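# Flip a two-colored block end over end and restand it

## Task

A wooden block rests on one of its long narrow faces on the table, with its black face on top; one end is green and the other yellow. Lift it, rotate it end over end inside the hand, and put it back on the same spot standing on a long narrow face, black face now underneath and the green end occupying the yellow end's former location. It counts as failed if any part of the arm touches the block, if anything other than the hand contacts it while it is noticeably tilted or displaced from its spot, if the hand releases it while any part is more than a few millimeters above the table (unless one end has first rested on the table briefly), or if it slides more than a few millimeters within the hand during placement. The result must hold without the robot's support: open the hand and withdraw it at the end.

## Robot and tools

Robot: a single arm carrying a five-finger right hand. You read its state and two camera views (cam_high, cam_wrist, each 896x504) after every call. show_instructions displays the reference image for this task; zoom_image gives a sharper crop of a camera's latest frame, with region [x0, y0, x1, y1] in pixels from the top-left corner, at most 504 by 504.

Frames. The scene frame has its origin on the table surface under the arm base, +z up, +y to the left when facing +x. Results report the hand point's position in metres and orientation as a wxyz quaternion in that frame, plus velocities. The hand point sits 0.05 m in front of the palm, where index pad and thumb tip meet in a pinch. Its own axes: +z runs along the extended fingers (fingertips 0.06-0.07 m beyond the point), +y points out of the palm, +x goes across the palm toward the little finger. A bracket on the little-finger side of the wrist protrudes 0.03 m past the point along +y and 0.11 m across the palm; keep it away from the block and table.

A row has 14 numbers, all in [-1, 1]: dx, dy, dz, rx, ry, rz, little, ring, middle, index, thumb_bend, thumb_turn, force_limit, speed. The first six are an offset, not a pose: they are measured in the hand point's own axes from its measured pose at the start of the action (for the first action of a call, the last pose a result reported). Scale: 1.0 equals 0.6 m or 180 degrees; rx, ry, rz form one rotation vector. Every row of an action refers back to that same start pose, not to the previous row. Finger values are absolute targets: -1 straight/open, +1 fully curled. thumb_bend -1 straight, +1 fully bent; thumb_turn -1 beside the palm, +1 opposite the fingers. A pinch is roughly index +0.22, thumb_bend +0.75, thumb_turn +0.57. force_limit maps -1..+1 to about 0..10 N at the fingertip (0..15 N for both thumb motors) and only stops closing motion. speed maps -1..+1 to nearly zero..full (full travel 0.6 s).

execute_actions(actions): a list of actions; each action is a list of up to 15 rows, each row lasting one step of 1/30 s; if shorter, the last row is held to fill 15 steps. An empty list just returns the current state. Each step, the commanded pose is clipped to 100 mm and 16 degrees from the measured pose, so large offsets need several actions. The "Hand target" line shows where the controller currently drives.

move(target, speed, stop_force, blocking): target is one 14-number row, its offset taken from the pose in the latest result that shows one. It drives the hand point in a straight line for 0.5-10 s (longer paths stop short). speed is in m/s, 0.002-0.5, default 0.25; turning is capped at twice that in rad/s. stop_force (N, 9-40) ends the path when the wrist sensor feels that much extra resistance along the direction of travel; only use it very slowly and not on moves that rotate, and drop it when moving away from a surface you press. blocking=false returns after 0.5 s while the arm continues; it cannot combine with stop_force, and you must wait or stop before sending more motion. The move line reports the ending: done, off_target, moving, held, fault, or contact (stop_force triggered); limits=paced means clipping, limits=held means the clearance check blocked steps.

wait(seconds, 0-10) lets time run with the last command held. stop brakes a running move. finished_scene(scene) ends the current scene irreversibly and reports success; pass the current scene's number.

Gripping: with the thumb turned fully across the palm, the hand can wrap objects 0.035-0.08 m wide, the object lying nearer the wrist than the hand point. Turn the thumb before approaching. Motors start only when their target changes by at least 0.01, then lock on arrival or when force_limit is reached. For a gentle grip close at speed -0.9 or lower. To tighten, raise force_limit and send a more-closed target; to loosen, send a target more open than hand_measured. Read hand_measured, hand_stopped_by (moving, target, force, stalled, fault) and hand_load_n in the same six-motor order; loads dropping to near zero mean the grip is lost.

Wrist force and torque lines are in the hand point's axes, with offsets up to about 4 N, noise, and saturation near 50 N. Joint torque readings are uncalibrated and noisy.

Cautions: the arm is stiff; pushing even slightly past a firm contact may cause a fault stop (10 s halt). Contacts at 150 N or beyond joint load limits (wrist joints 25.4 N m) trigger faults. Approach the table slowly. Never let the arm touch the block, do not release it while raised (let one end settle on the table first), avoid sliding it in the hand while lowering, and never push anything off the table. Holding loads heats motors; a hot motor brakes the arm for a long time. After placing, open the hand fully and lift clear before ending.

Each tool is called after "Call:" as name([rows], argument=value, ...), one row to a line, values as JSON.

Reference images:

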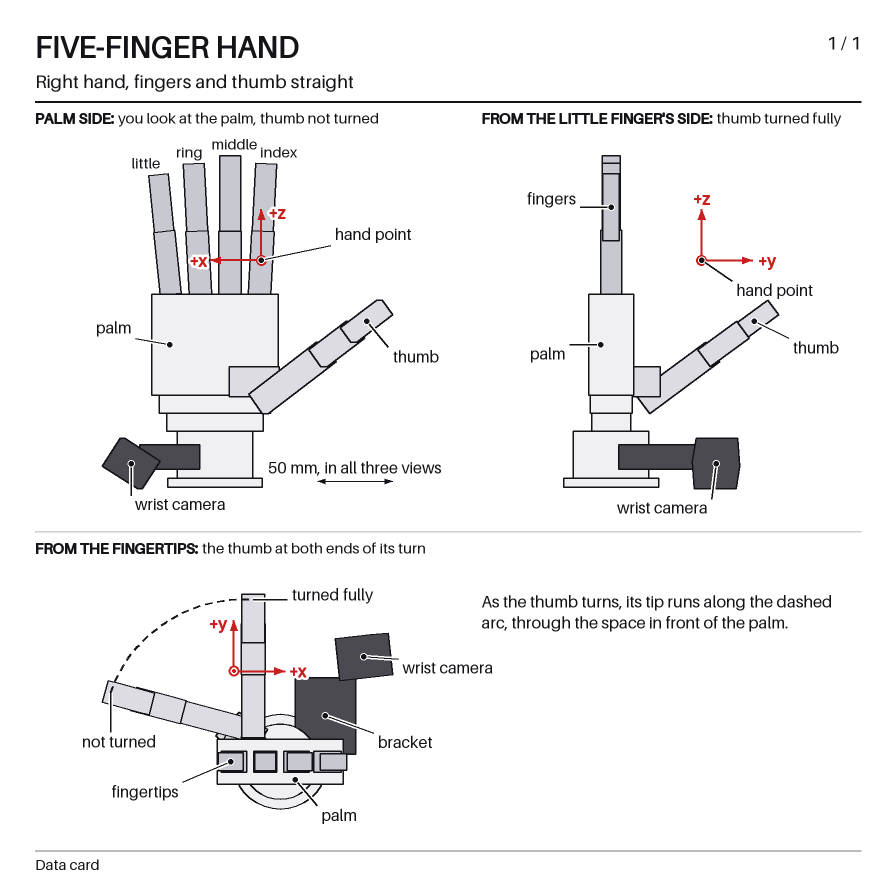

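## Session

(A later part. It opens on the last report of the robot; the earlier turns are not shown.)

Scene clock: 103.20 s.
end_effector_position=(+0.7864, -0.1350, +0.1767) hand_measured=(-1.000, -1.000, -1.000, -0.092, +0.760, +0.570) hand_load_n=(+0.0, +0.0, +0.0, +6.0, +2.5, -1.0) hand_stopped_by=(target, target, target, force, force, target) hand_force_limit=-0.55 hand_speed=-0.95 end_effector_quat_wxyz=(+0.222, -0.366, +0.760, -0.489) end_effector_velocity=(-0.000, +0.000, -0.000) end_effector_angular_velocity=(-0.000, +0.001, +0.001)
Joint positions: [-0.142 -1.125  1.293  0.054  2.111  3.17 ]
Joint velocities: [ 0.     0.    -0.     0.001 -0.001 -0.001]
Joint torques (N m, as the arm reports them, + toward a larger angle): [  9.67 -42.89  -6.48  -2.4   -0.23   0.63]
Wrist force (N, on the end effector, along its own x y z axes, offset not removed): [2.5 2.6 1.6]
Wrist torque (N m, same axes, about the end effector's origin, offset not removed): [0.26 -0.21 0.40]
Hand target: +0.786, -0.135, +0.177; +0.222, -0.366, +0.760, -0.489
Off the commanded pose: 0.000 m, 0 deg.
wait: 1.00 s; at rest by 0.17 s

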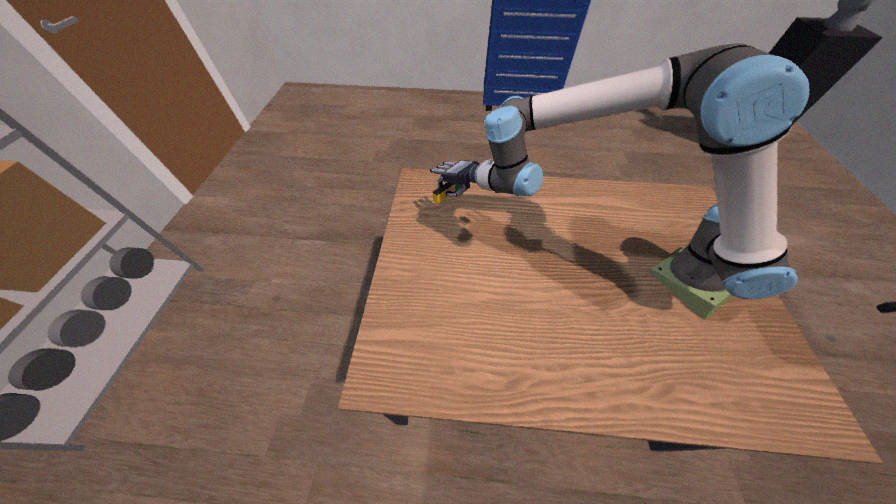

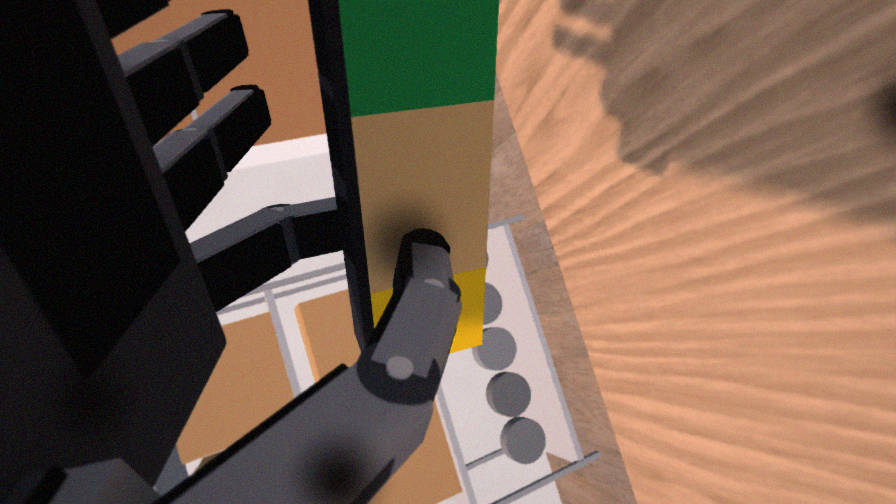

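Call:
move(target=[0,0,0,0,0,0,-1,-1,-1,-0.092,0.75,0.57,-0.55,-0.95])

Scene clock: 105.83 s.
end_effector_position=(+0.7864, -0.1350, +0.1766) hand_measured=(-1.000, -1.000, -1.000, -0.092, +0.748, +0.570) hand_load_n=(+0.0, +0.0, +0.0, +5.5, +1.5, -0.5) hand_stopped_by=(target, target, target, force, target, target) hand_force_limit=-0.55 hand_speed=-0.95 end_effector_quat_wxyz=(+0.222, -0.366, +0.760, -0.489) end_effector_velocity=(+0.000, -0.000, +0.000) end_effector_angular_velocity=(-0.001, +0.000, -0.000)
Joint positions: [-0.142 -1.125  1.293  0.054  2.111  3.17 ]
Joint velocities: [-0.     0.    -0.001  0.001  0.    -0.001]
Joint torques (N m, as the arm reports them, + toward a larger angle): [  6.49 -42.22  -6.51  -2.65  -0.94  -0.55]
Wrist force (N, on the end effector, along its own x y z axes, offset not removed): [-0.8 -0.5 -1.7]
Wrist torque (N m, same axes, about the end effector's origin, offset not removed): [-0.09 0.20 0.08]
Hand target: +0.786, -0.135, +0.177; +0.222, -0.366, +0.760, -0.489
Off the commanded pose: 0.000 m, 0 deg.
move: done

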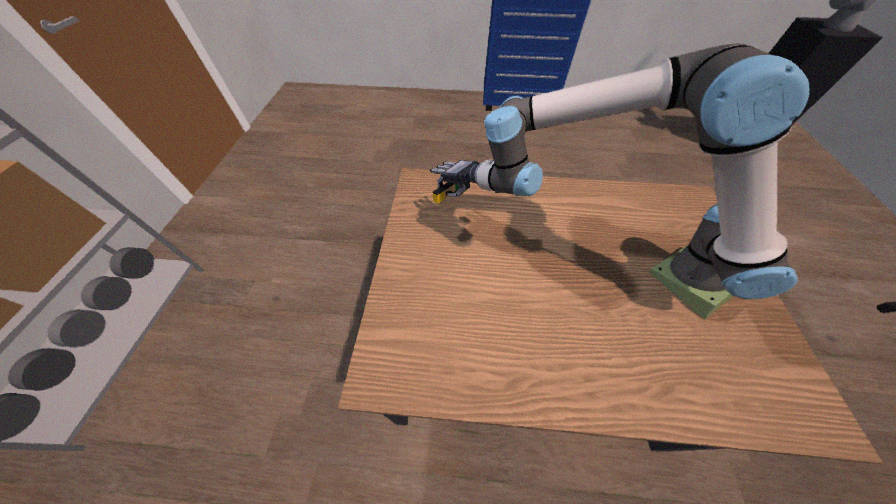

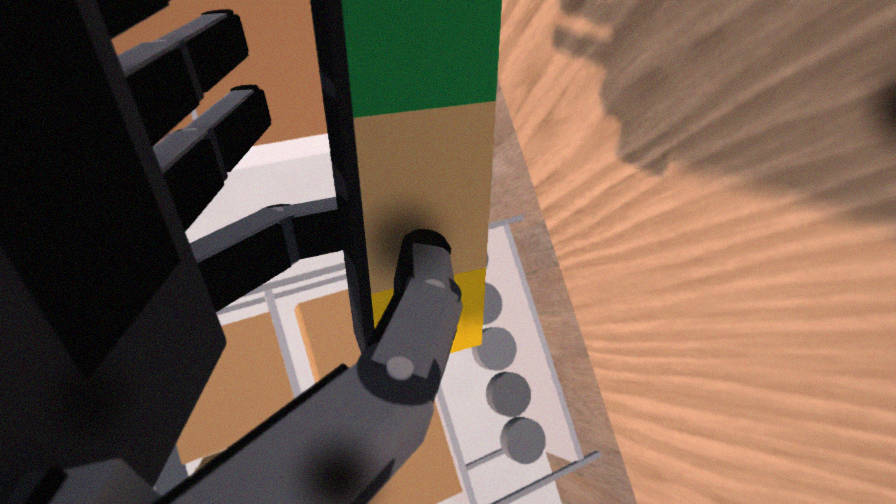

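Call:
move(target=[0,0,0,0,0,0,-1,-1,-1,-0.092,0.735,0.57,-0.55,-0.95])

Call:
wait(seconds=1)

Scene clock: 108.47 s.
end_effector_position=(+0.7864, -0.1350, +0.1767) hand_measured=(-1.000, -1.000, -1.000, -0.092, +0.732, +0.570) hand_load_n=(+0.0, +0.0, +0.0, +5.0, +1.0, -0.5) hand_stopped_by=(target, target, target, force, target, target) hand_force_limit=-0.55 hand_speed=-0.95 end_effector_quat_wxyz=(+0.222, -0.366, +0.760, -0.489) end_effector_velocity=(-0.000, +0.000, -0.000) end_effector_angular_velocity=(-0.000, +0.001, +0.001)
Joint positions: [-0.142 -1.125  1.293  0.054  2.111  3.17 ]
Joint velocities: [ 0.     0.     0.001 -0.    -0.    -0.001]
Joint torques (N m, as the arm reports them, + toward a larger angle): [ 12.91 -53.48  -6.01  -2.26   1.03  -0.67]
Wrist force (N, on the end effector, along its own x y z axes, offset not removed): [0.2 1.9 -4.5]
Wrist torque (N m, same axes, about the end effector's origin, offset not removed): [0.43 0.12 0.52]
Hand target: +0.786, -0.135, +0.177; +0.222, -0.366, +0.760, -0.489
Off the commanded pose: 0.000 m, 0 deg.
move: done

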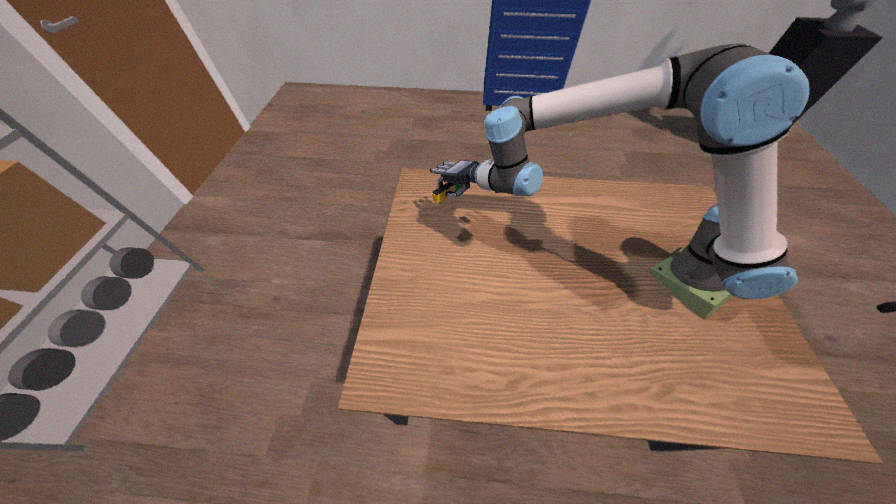

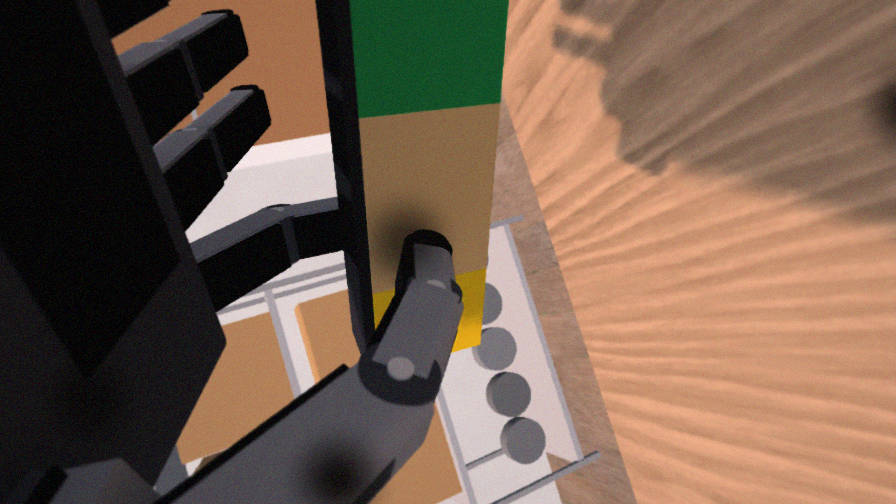

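Scene clock: 109.47 s.
end_effector_position=(+0.7864, -0.1350, +0.1767) hand_measured=(-1.000, -1.000, -1.000, -0.092, +0.732, +0.570) hand_load_n=(+0.0, +0.0, +0.0, +5.0, +1.0, -0.5) hand_stopped_by=(target, target, target, force, target, target) hand_force_limit=-0.55 hand_speed=-0.95 end_effector_quat_wxyz=(+0.222, -0.366, +0.760, -0.489) end_effector_velocity=(+0.000, -0.000, -0.000) end_effector_angular_velocity=(+0.001, -0.001, -0.001)
Joint positions: [-0.142 -1.125  1.293  0.054  2.111  3.17 ]
Joint velocities: [-0.     0.     0.    -0.     0.     0.002]
Joint torques (N m, as the arm reports them, + toward a larger angle): [ 12.05 -44.2   -5.38  -2.38   0.12  -0.48]
Wrist force (N, on the end effector, along its own x y z axes, offset not removed): [1.9 -4.7 1.0]
Wrist torque (N m, same axes, about the end effector's origin, offset not removed): [-1.17 -0.26 0.20]
Hand target: +0.786, -0.135, +0.177; +0.222, -0.366, +0.760, -0.489
Off the commanded pose: 0.000 m, 0 deg.
wait: 1.00 s; at rest by 0.17 s

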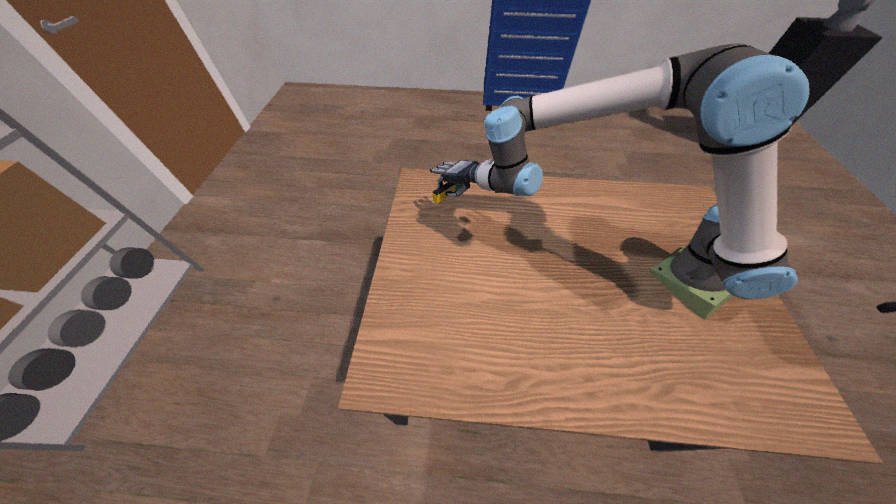

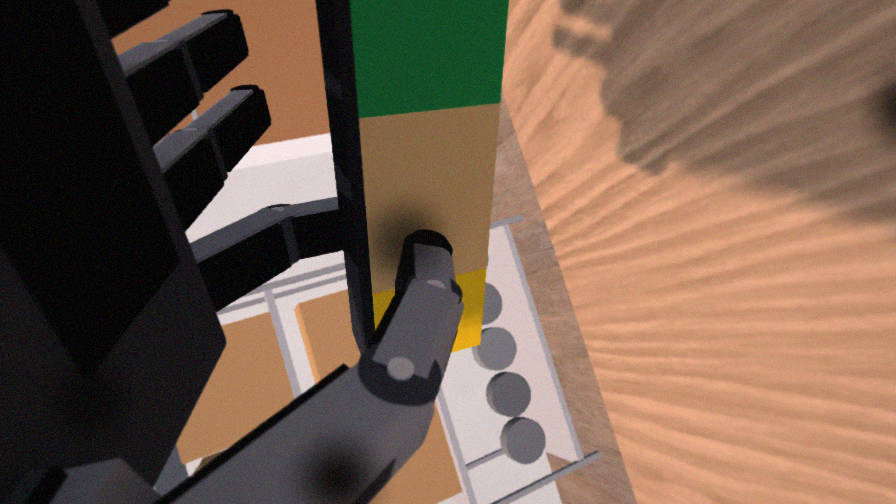

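Call:
move(target=[0,0,0,0,0,0,-1,-1,-1,-0.092,0.715,0.57,-0.55,-0.95])

Call:
move(target=[0,0,0,0,0,0,-1,-1,-1,-0.092,0.70,0.57,-0.55,-0.95])

Scene clock: 112.53 s.
end_effector_position=(+0.7864, -0.1350, +0.1766) hand_measured=(-1.000, -1.000, -1.000, -0.092, +0.712, +0.570) hand_load_n=(+0.0, +0.0, +0.0, +3.0, +1.0, -0.5) hand_stopped_by=(target, target, target, force, target, target) hand_force_limit=-0.55 hand_speed=-0.95 end_effector_quat_wxyz=(+0.222, -0.366, +0.760, -0.489) end_effector_velocity=(+0.001, -0.001, +0.001) end_effector_angular_velocity=(-0.000, -0.002, -0.001)
Joint positions: [-0.142 -1.125  1.293  0.054  2.111  3.17 ]
Joint velocities: [-0.001 -0.    -0.002 -0.    -0.     0.   ]
Joint torques (N m, as the arm reports them, + toward a larger angle): [ 13.19 -43.28  -7.23  -2.54  -1.15  -0.51]
Wrist force (N, on the end effector, along its own x y z axes, offset not removed): [4.7 -0.9 -1.9]
Wrist torque (N m, same axes, about the end effector's origin, offset not removed): [-0.31 -0.58 0.30]
Hand target: +0.786, -0.135, +0.177; +0.222, -0.366, +0.760, -0.489
Off the commanded pose: 0.000 m, 0 deg.
move: done

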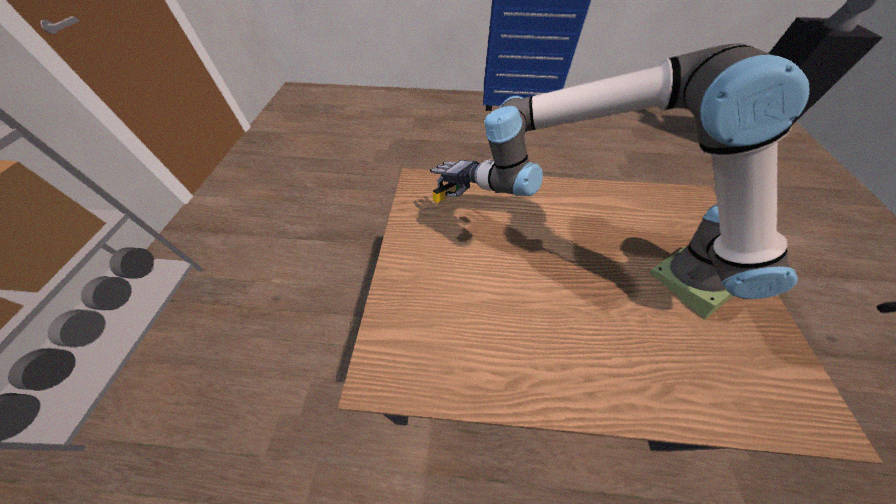

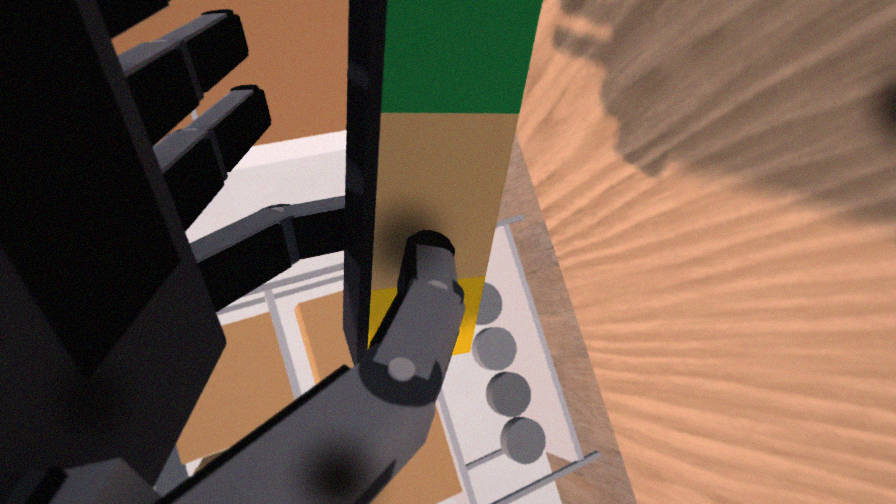

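Scene clock: 113.03 s.
end_effector_position=(+0.7864, -0.1350, +0.1766) hand_measured=(-1.000, -1.000, -1.000, -0.092, +0.700, +0.570) hand_load_n=(+0.0, +0.0, +0.0, +1.5, +1.0, -0.5) hand_stopped_by=(target, target, target, force, target, target) hand_force_limit=-0.55 hand_speed=-0.95 end_effector_quat_wxyz=(+0.222, -0.366, +0.760, -0.489) end_effector_velocity=(-0.000, -0.000, -0.000) end_effector_angular_velocity=(-0.001, +0.003, +0.001)
Joint positions: [-0.142 -1.125  1.293  0.054  2.111  3.17 ]
Joint velocities: [-0.     0.    -0.001  0.002  0.    -0.002]
Joint torques (N m, as the arm reports them, + toward a larger angle): [ 12.91 -40.89  -6.08  -2.11  -1.45  -0.4 ]
Wrist force (N, on the end effector, along its own x y z axes, offset not removed): [2.9 2.2 -3.9]
Wrist torque (N m, same axes, about the end effector's origin, offset not removed): [0.56 -0.05 0.36]
Hand target: +0.786, -0.135, +0.177; +0.222, -0.366, +0.760, -0.489
Off the commanded pose: 0.000 m, 0 deg.
move: done

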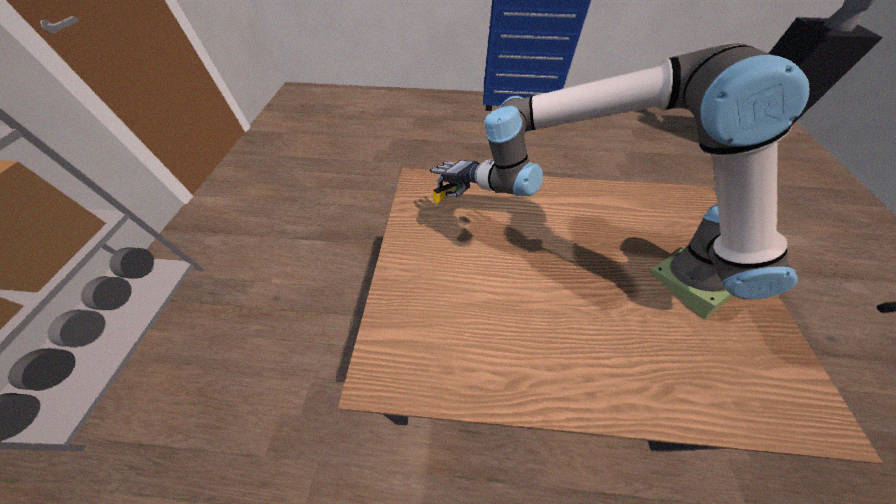

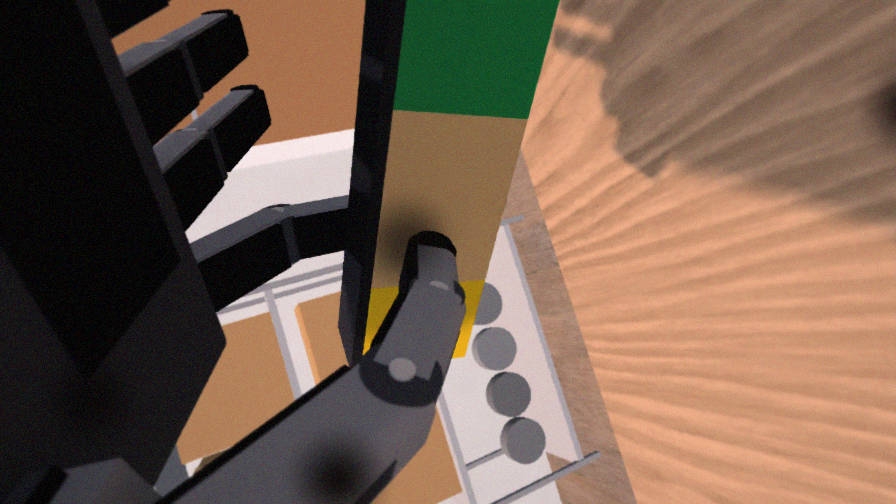

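Call:
execute_actions([
  [[0,0,0,0,0,0,-1,-1,-1,0.3,0.70,0.57,-0.2,-0.95]],
  [[0,0,0,0,0,0,-1,-1,-1,0.3,0.688,0.57,-0.2,-0.95]],
  [[0,0,0,0,0,0,-1,-1,-1,0.32,0.688,0.57,-0.2,-0.95]],
  [[0,0,0,0,0,0,-1,-1,-1,0.32,0.676,0.57,-0.2,-0.95]],
])

Call:
zoom_image(camera="cam_high", region=[410, 150, 490, 210])

Scene clock: 118.63 s.
end_effector_position=(+0.7864, -0.1350, +0.1766) hand_measured=(-1.000, -1.000, -1.000, -0.082, +0.674, +0.570) hand_load_n=(+0.0, +0.0, +0.0, +4.0, +1.0, -0.5) hand_stopped_by=(target, target, target, force, target, target) hand_force_limit=-0.20 hand_speed=-0.95 end_effector_quat_wxyz=(+0.222, -0.366, +0.760, -0.489) end_effector_velocity=(-0.001, +0.001, -0.001) end_effector_angular_velocity=(+0.002, +0.003, +0.000)
Joint positions: [-0.142 -1.125  1.293  0.054  2.111  3.17 ]
Joint velocities: [ 0.    -0.     0.002  0.001  0.     0.001]
Joint torques (N m, as the arm reports them, + toward a larger angle): [ 13.5  -42.19  -4.31  -2.18  -1.42  -0.53]
Wrist force (N, on the end effector, along its own x y z axes, offset not removed): [0.1 0.8 -4.8]
Wrist torque (N m, same axes, about the end effector's origin, offset not removed): [0.22 0.13 0.26]
Hand target: +0.786, -0.135, +0.177; +0.222, -0.366, +0.760, -0.489
Off the commanded pose: 0.000 m, 0 deg.
Step readings (end_effector_position; steps 1 to 15: 1st action; 16 to 30: 2nd action; 31 to 45: 3rd action; 46 to 60: 4th action):
0: (+0.7864, -0.1350, +0.1766)
1: (+0.7864, -0.1350, +0.1766)
2: (+0.7864, -0.1350, +0.1766)
4: (+0.7864, -0.1350, +0.1766)
8: (+0.7864, -0.1350, +0.1766)
15: (+0.7864, -0.1350, +0.1766)
16: (+0.7864, -0.1350, +0.1766)
17: (+0.7864, -0.1350, +0.1766)
19: (+0.7864, -0.1350, +0.1766)
23: (+0.7864, -0.1350, +0.1766)
30: (+0.7864, -0.1350, +0.1766)
31: (+0.7864, -0.1350, +0.1766)
32: (+0.7864, -0.1350, +0.1766)
34: (+0.7864, -0.1350, +0.1766)
38: (+0.7864, -0.1350, +0.1766)
45: (+0.7864, -0.1350, +0.1766)
46: (+0.7864, -0.1350, +0.1766)
47: (+0.7864, -0.1350, +0.1766)
49: (+0.7864, -0.1350, +0.1766)
53: (+0.7864, -0.1350, +0.1766)
60: end_effector_position above

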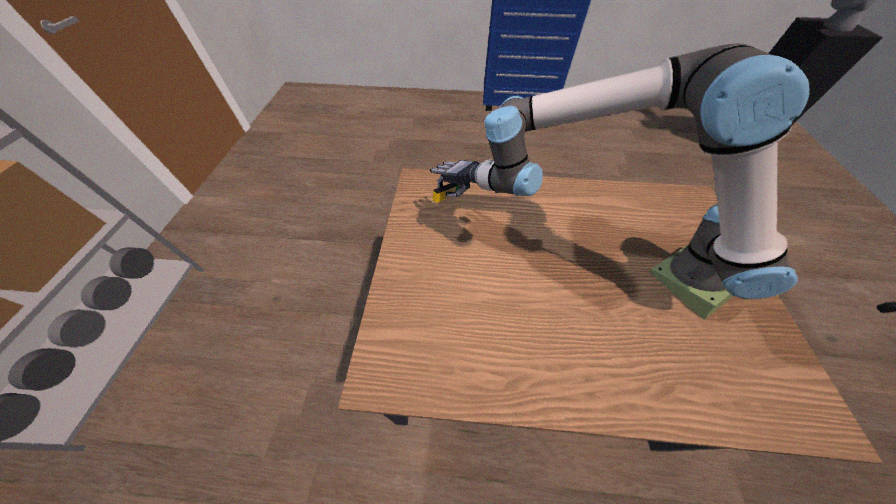

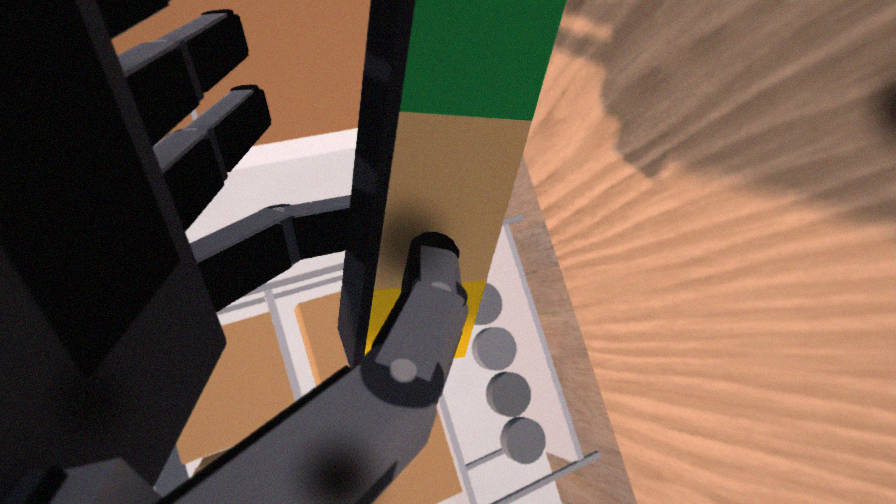

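Region (410, 150, 490, 210) of cam_high's 896x504 image, scaled by 6.300, with more detail than that image has; it fills the top 378 rows of this view, and the rest is white.

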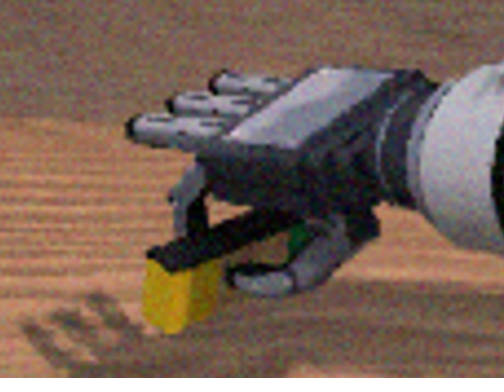

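Call:
execute_actions([
  [[0,0,0,0,0,0,-1,-1,-1,0.32,0.664,0.57,-0.2,-0.95]],
  [[0,0,0,0,0,0,-1,-1,-1,0.32,0.652,0.57,-0.2,-0.95]],
  [[0,0,0,0,0,0,-1,-1,-1,0.32,0.652,0.57,-0.2,-0.95]],
])

Scene clock: 126.80 s.
end_effector_position=(+0.7864, -0.1350, +0.1766) hand_measured=(-1.000, -1.000, -1.000, -0.082, +0.652, +0.570) hand_load_n=(+0.0, +0.0, +0.0, +0.5, +0.5, +0.0) hand_stopped_by=(target, target, target, force, target, target) hand_force_limit=-0.20 hand_speed=-0.95 end_effector_quat_wxyz=(+0.222, -0.366, +0.760, -0.489) end_effector_velocity=(-0.001, -0.001, -0.001) end_effector_angular_velocity=(-0.000, +0.002, -0.001)
Joint positions: [-0.142 -1.125  1.293  0.054  2.111  3.17 ]
Joint velocities: [-0.001 -0.     0.001  0.     0.    -0.   ]
Joint torques (N m, as the arm reports them, + toward a larger angle): [ 13.48 -41.41  -5.74  -2.39  -1.47  -0.45]
Wrist force (N, on the end effector, along its own x y z axes, offset not removed): [0.2 -1.6 -2.7]
Wrist torque (N m, same axes, about the end effector's origin, offset not removed): [-0.18 0.26 0.01]
Hand target: +0.786, -0.135, +0.177; +0.222, -0.366, +0.760, -0.489
Off the commanded pose: 0.000 m, 0 deg.
Step readings (end_effector_position; steps 1 to 15: 1st action; 16 to 30: 2nd action; 31 to 45: 3rd action):
0: (+0.7864, -0.1350, +0.1766)
1: (+0.7864, -0.1350, +0.1766)
2: (+0.7864, -0.1350, +0.1766)
4: (+0.7864, -0.1350, +0.1766)
8: (+0.7864, -0.1350, +0.1766)
15: (+0.7864, -0.1350, +0.1766)
16: (+0.7864, -0.1350, +0.1766)
17: (+0.7864, -0.1350, +0.1766)
19: (+0.7864, -0.1350, +0.1766)
23: (+0.7864, -0.1350, +0.1766)
30: (+0.7864, -0.1350, +0.1766)
31: (+0.7864, -0.1350, +0.1766)
32: (+0.7864, -0.1350, +0.1766)
34: (+0.7864, -0.1350, +0.1766)
38: (+0.7864, -0.1350, +0.1766)
45: end_effector_position above

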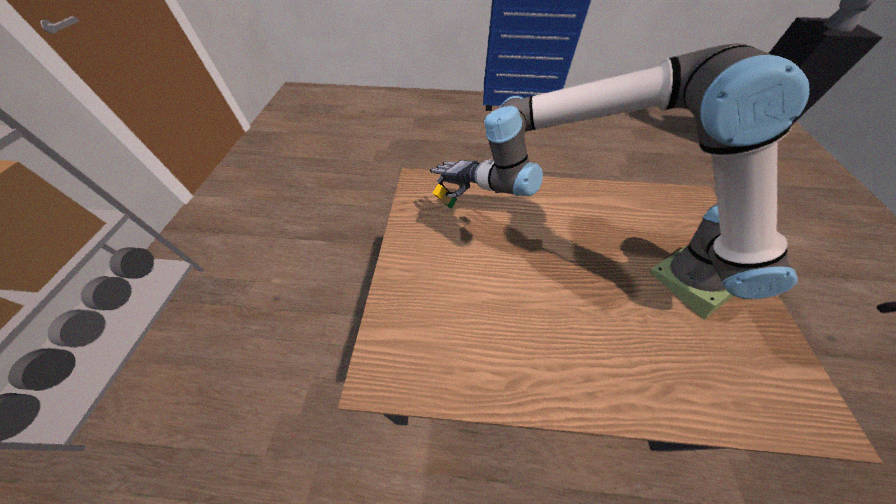

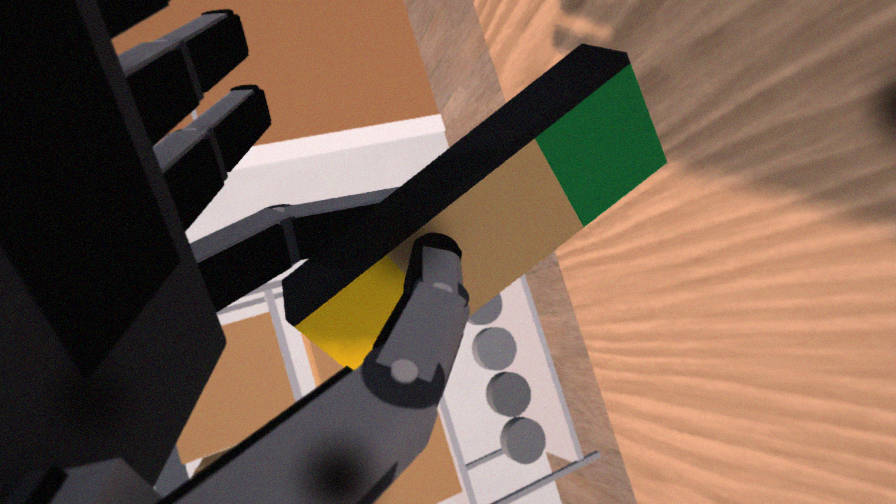

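Call:
move(target=[0,0,0,0,0.117,-0.252,-1,-1,-1,0.3,0.652,0.57,-0.7,-0.97], speed=0.12)

Scene clock: 132.33 s.
end_effector_position=(+0.7863, -0.1349, +0.1765) hand_measured=(-1.000, -1.000, -1.000, -0.076, +0.652, +0.570) hand_load_n=(+0.0, +0.0, +0.0, +1.5, +1.0, +0.0) hand_stopped_by=(target, target, target, force, target, target) hand_force_limit=-0.70 hand_speed=-0.97 end_effector_quat_wxyz=(-0.121, -0.536, +0.588, -0.593) end_effector_velocity=(+0.000, -0.000, -0.000) end_effector_angular_velocity=(-0.009, +0.003, +0.001)
Joint positions: [ 0.028 -0.89   1.027 -0.105  2.605  2.251]
Joint velocities: [ 0.001 -0.     0.005 -0.017  0.002 -0.018]
Joint torques (N m, as the arm reports them, + toward a larger angle): [ 16.72 -49.32  -5.34  -2.54   1.18  -1.37]
Wrist force (N, on the end effector, along its own x y z axes, offset not removed): [0.5 -2.5 -0.2]
Wrist torque (N m, same axes, about the end effector's origin, offset not removed): [-0.46 0.04 0.06]
Hand target: +0.786, -0.135, +0.177; -0.122, -0.536, +0.588, -0.593
Off the commanded pose: 0.000 m, 0 deg.
move: done

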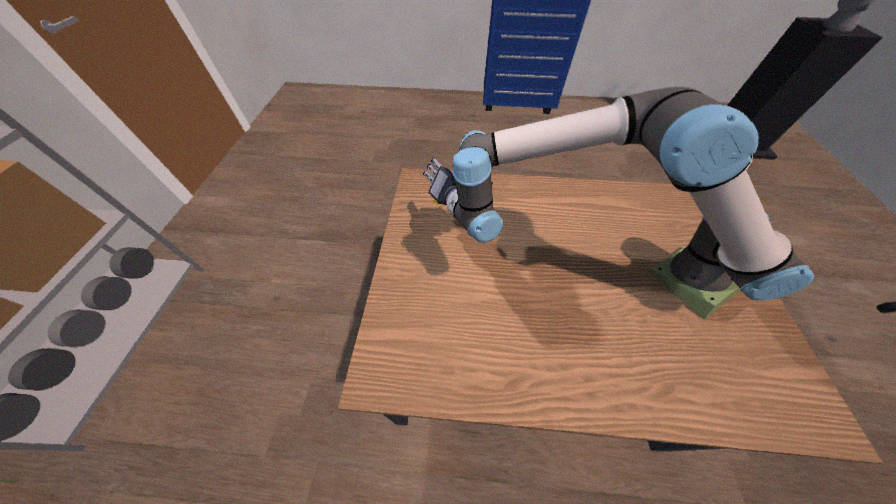

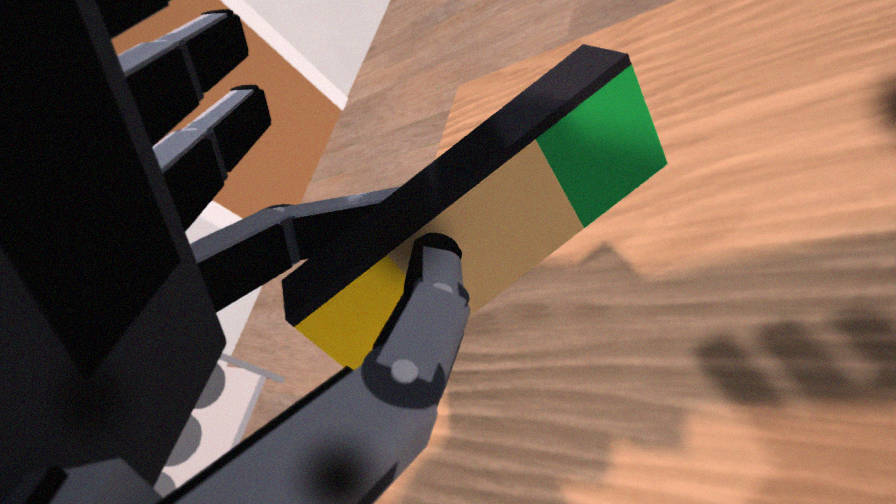

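Call:
move(target=[0,0,0,0,0,0,-1,-1,-1,0.3,0.646,0.57,-0.7,-0.97])

Scene clock: 134.47 s.
end_effector_position=(+0.7863, -0.1348, +0.1766) hand_measured=(-1.000, -1.000, -1.000, -0.076, +0.646, +0.570) hand_load_n=(+0.0, +0.0, +0.0, +1.5, +0.5, +0.0) hand_stopped_by=(target, target, target, force, target, target) hand_force_limit=-0.70 hand_speed=-0.97 end_effector_quat_wxyz=(-0.121, -0.536, +0.588, -0.593) end_effector_velocity=(-0.000, +0.000, -0.000) end_effector_angular_velocity=(+0.000, -0.000, -0.001)
Joint positions: [ 0.028 -0.89   1.027 -0.105  2.605  2.25 ]
Joint velocities: [0.    0.    0.    0.    0.001 0.001]
Joint torques (N m, as the arm reports them, + toward a larger angle): [  7.41 -46.08 -34.13   1.59  -1.63   1.32]
Wrist force (N, on the end effector, along its own x y z axes, offset not removed): [-0.2 1.3 1.6]
Wrist torque (N m, same axes, about the end effector's origin, offset not removed): [-0.09 0.02 0.15]
Hand target: +0.786, -0.135, +0.177; -0.121, -0.536, +0.588, -0.593
Off the commanded pose: 0.000 m, 0 deg.
move: done

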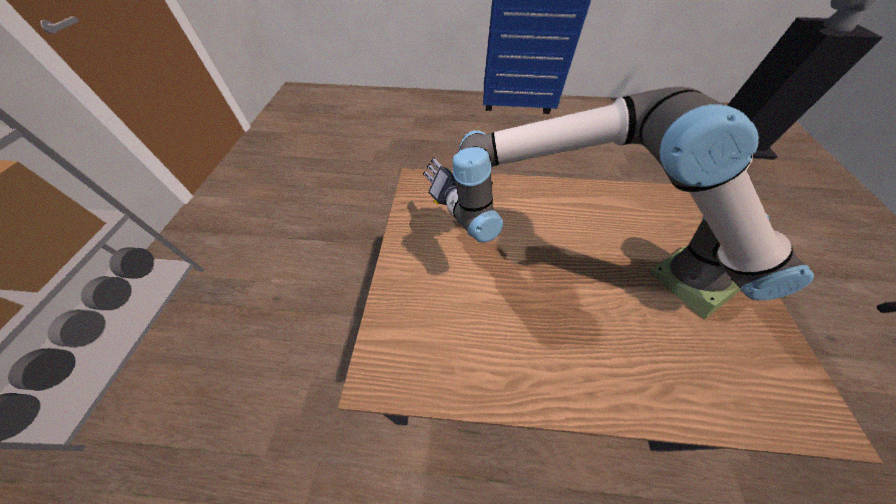

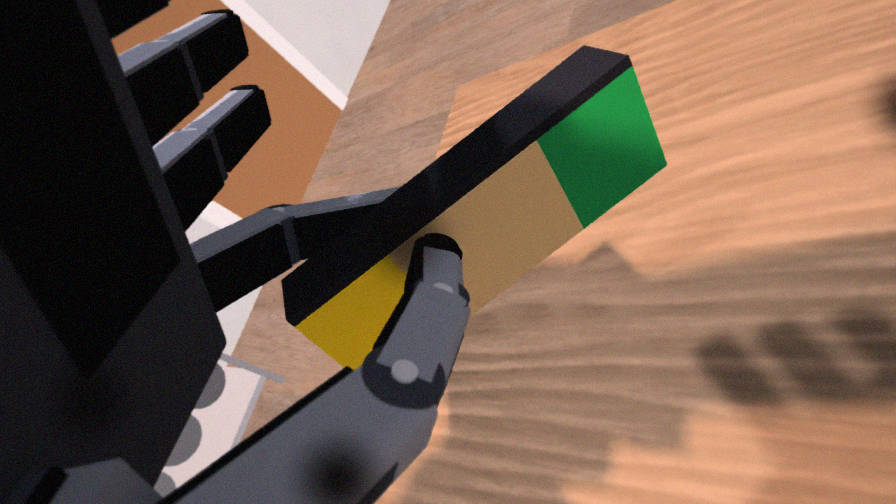

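Call:
move(target=[0,0,0,0,0,0,-1,-1,-1,0.3,0.640,0.57,-0.7,-0.97])

Call:
move(target=[0,0,0,0,0,0,-1,-1,-1,0.3,0.635,0.57,-0.7,-0.97])

Scene clock: 139.07 s.
end_effector_position=(+0.7863, -0.1349, +0.1765) hand_measured=(-1.000, -1.000, -1.000, -0.076, +0.640, +0.570) hand_load_n=(+0.0, +0.0, +0.0, +1.0, +0.5, +0.0) hand_stopped_by=(target, target, target, force, target, target) hand_force_limit=-0.70 hand_speed=-0.97 end_effector_quat_wxyz=(-0.121, -0.536, +0.588, -0.593) end_effector_velocity=(-0.000, -0.000, +0.000) end_effector_angular_velocity=(+0.001, -0.001, -0.001)
Joint positions: [ 0.028 -0.89   1.027 -0.105  2.605  2.251]
Joint velocities: [-0.     0.    -0.001  0.001  0.     0.002]
Joint torques (N m, as the arm reports them, + toward a larger angle): [ 16.54 -65.17 -26.65   0.93  -1.22   0.67]
Wrist force (N, on the end effector, along its own x y z axes, offset not removed): [1.2 1.3 -3.3]
Wrist torque (N m, same axes, about the end effector's origin, offset not removed): [0.31 -0.02 0.25]
Hand target: +0.786, -0.135, +0.177; -0.121, -0.536, +0.588, -0.593
Off the commanded pose: 0.000 m, 0 deg.
move: done

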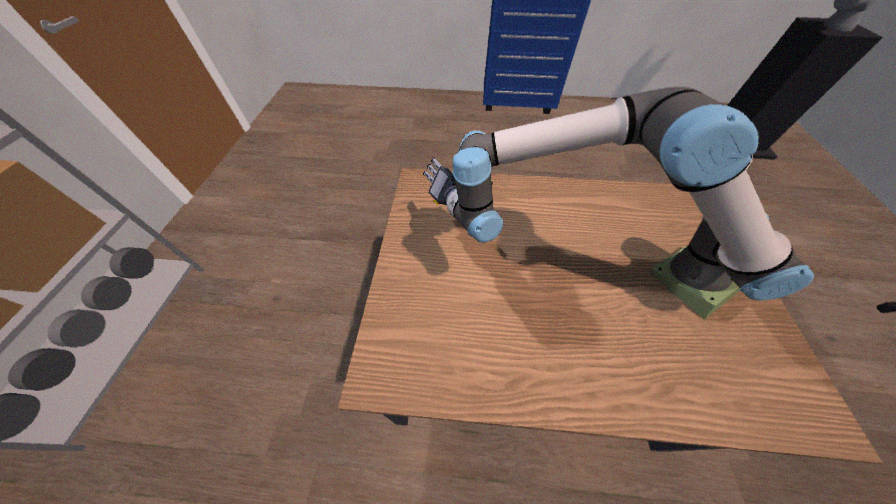

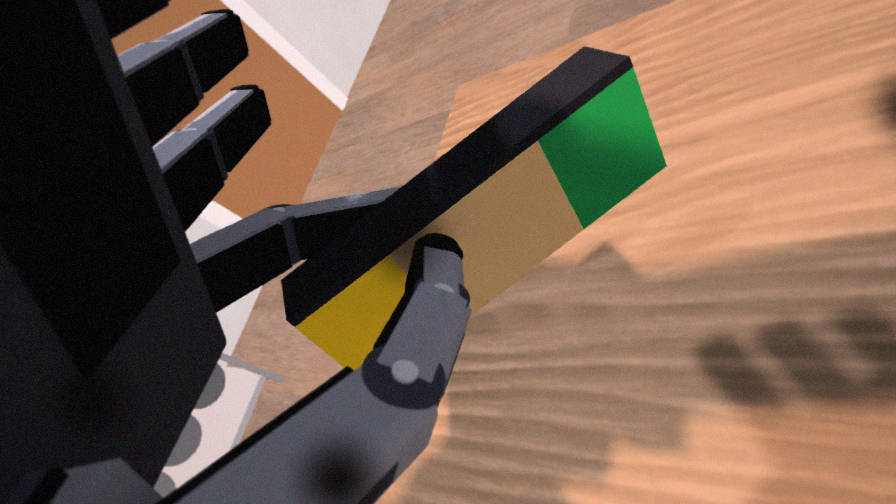

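Scene clock: 139.57 s.
end_effector_position=(+0.7863, -0.1349, +0.1766) hand_measured=(-1.000, -1.000, -1.000, -0.076, +0.634, +0.570) hand_load_n=(+0.0, +0.0, +0.0, +1.0, +0.5, +0.0) hand_stopped_by=(target, target, target, force, target, target) hand_force_limit=-0.70 hand_speed=-0.97 end_effector_quat_wxyz=(-0.121, -0.536, +0.588, -0.593) end_effector_velocity=(-0.000, -0.000, +0.000) end_effector_angular_velocity=(+0.000, -0.001, -0.001)
Joint positions: [ 0.028 -0.89   1.027 -0.105  2.605  2.251]
Joint velocities: [-0.    -0.     0.    -0.     0.001  0.001]
Joint torques (N m, as the arm reports them, + toward a larger angle): [ 17.12 -62.36 -26.94   0.7   -0.97   0.42]
Wrist force (N, on the end effector, along its own x y z axes, offset not removed): [-1.0 -3.4 -3.3]
Wrist torque (N m, same axes, about the end effector's origin, offset not removed): [-0.39 0.54 -0.09]
Hand target: +0.786, -0.135, +0.177; -0.121, -0.536, +0.588, -0.593
Off the commanded pose: 0.000 m, 0 deg.
move: done

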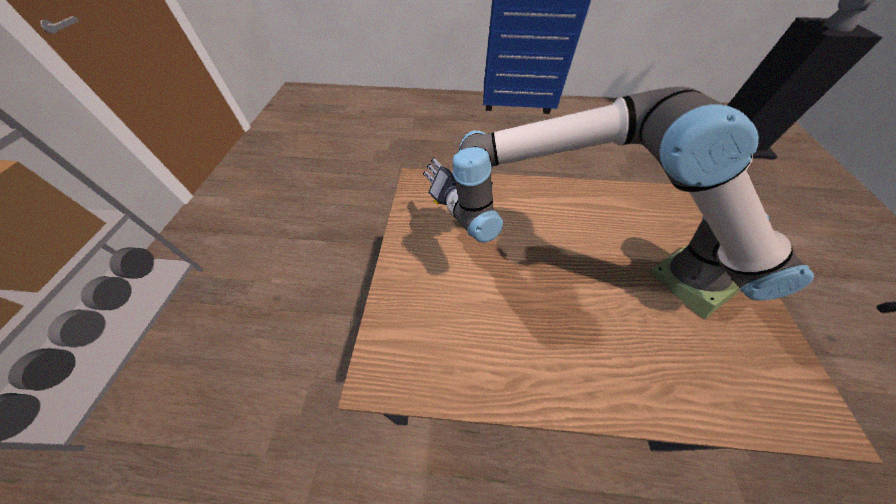

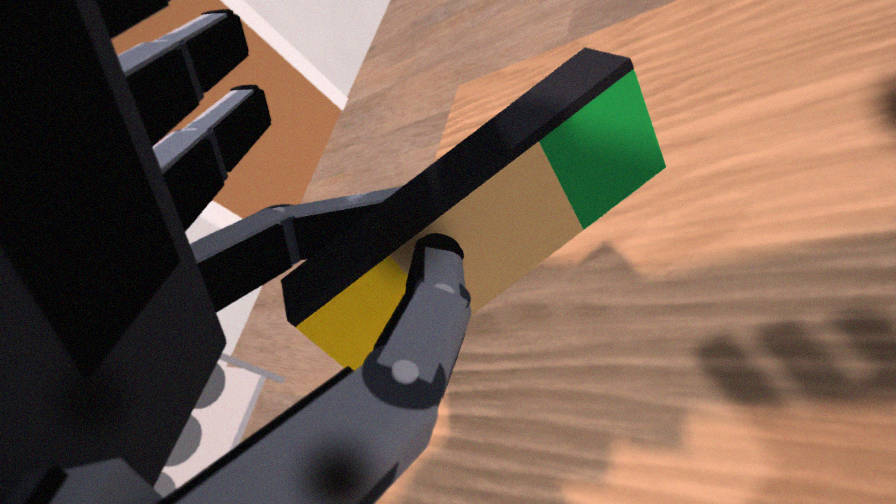

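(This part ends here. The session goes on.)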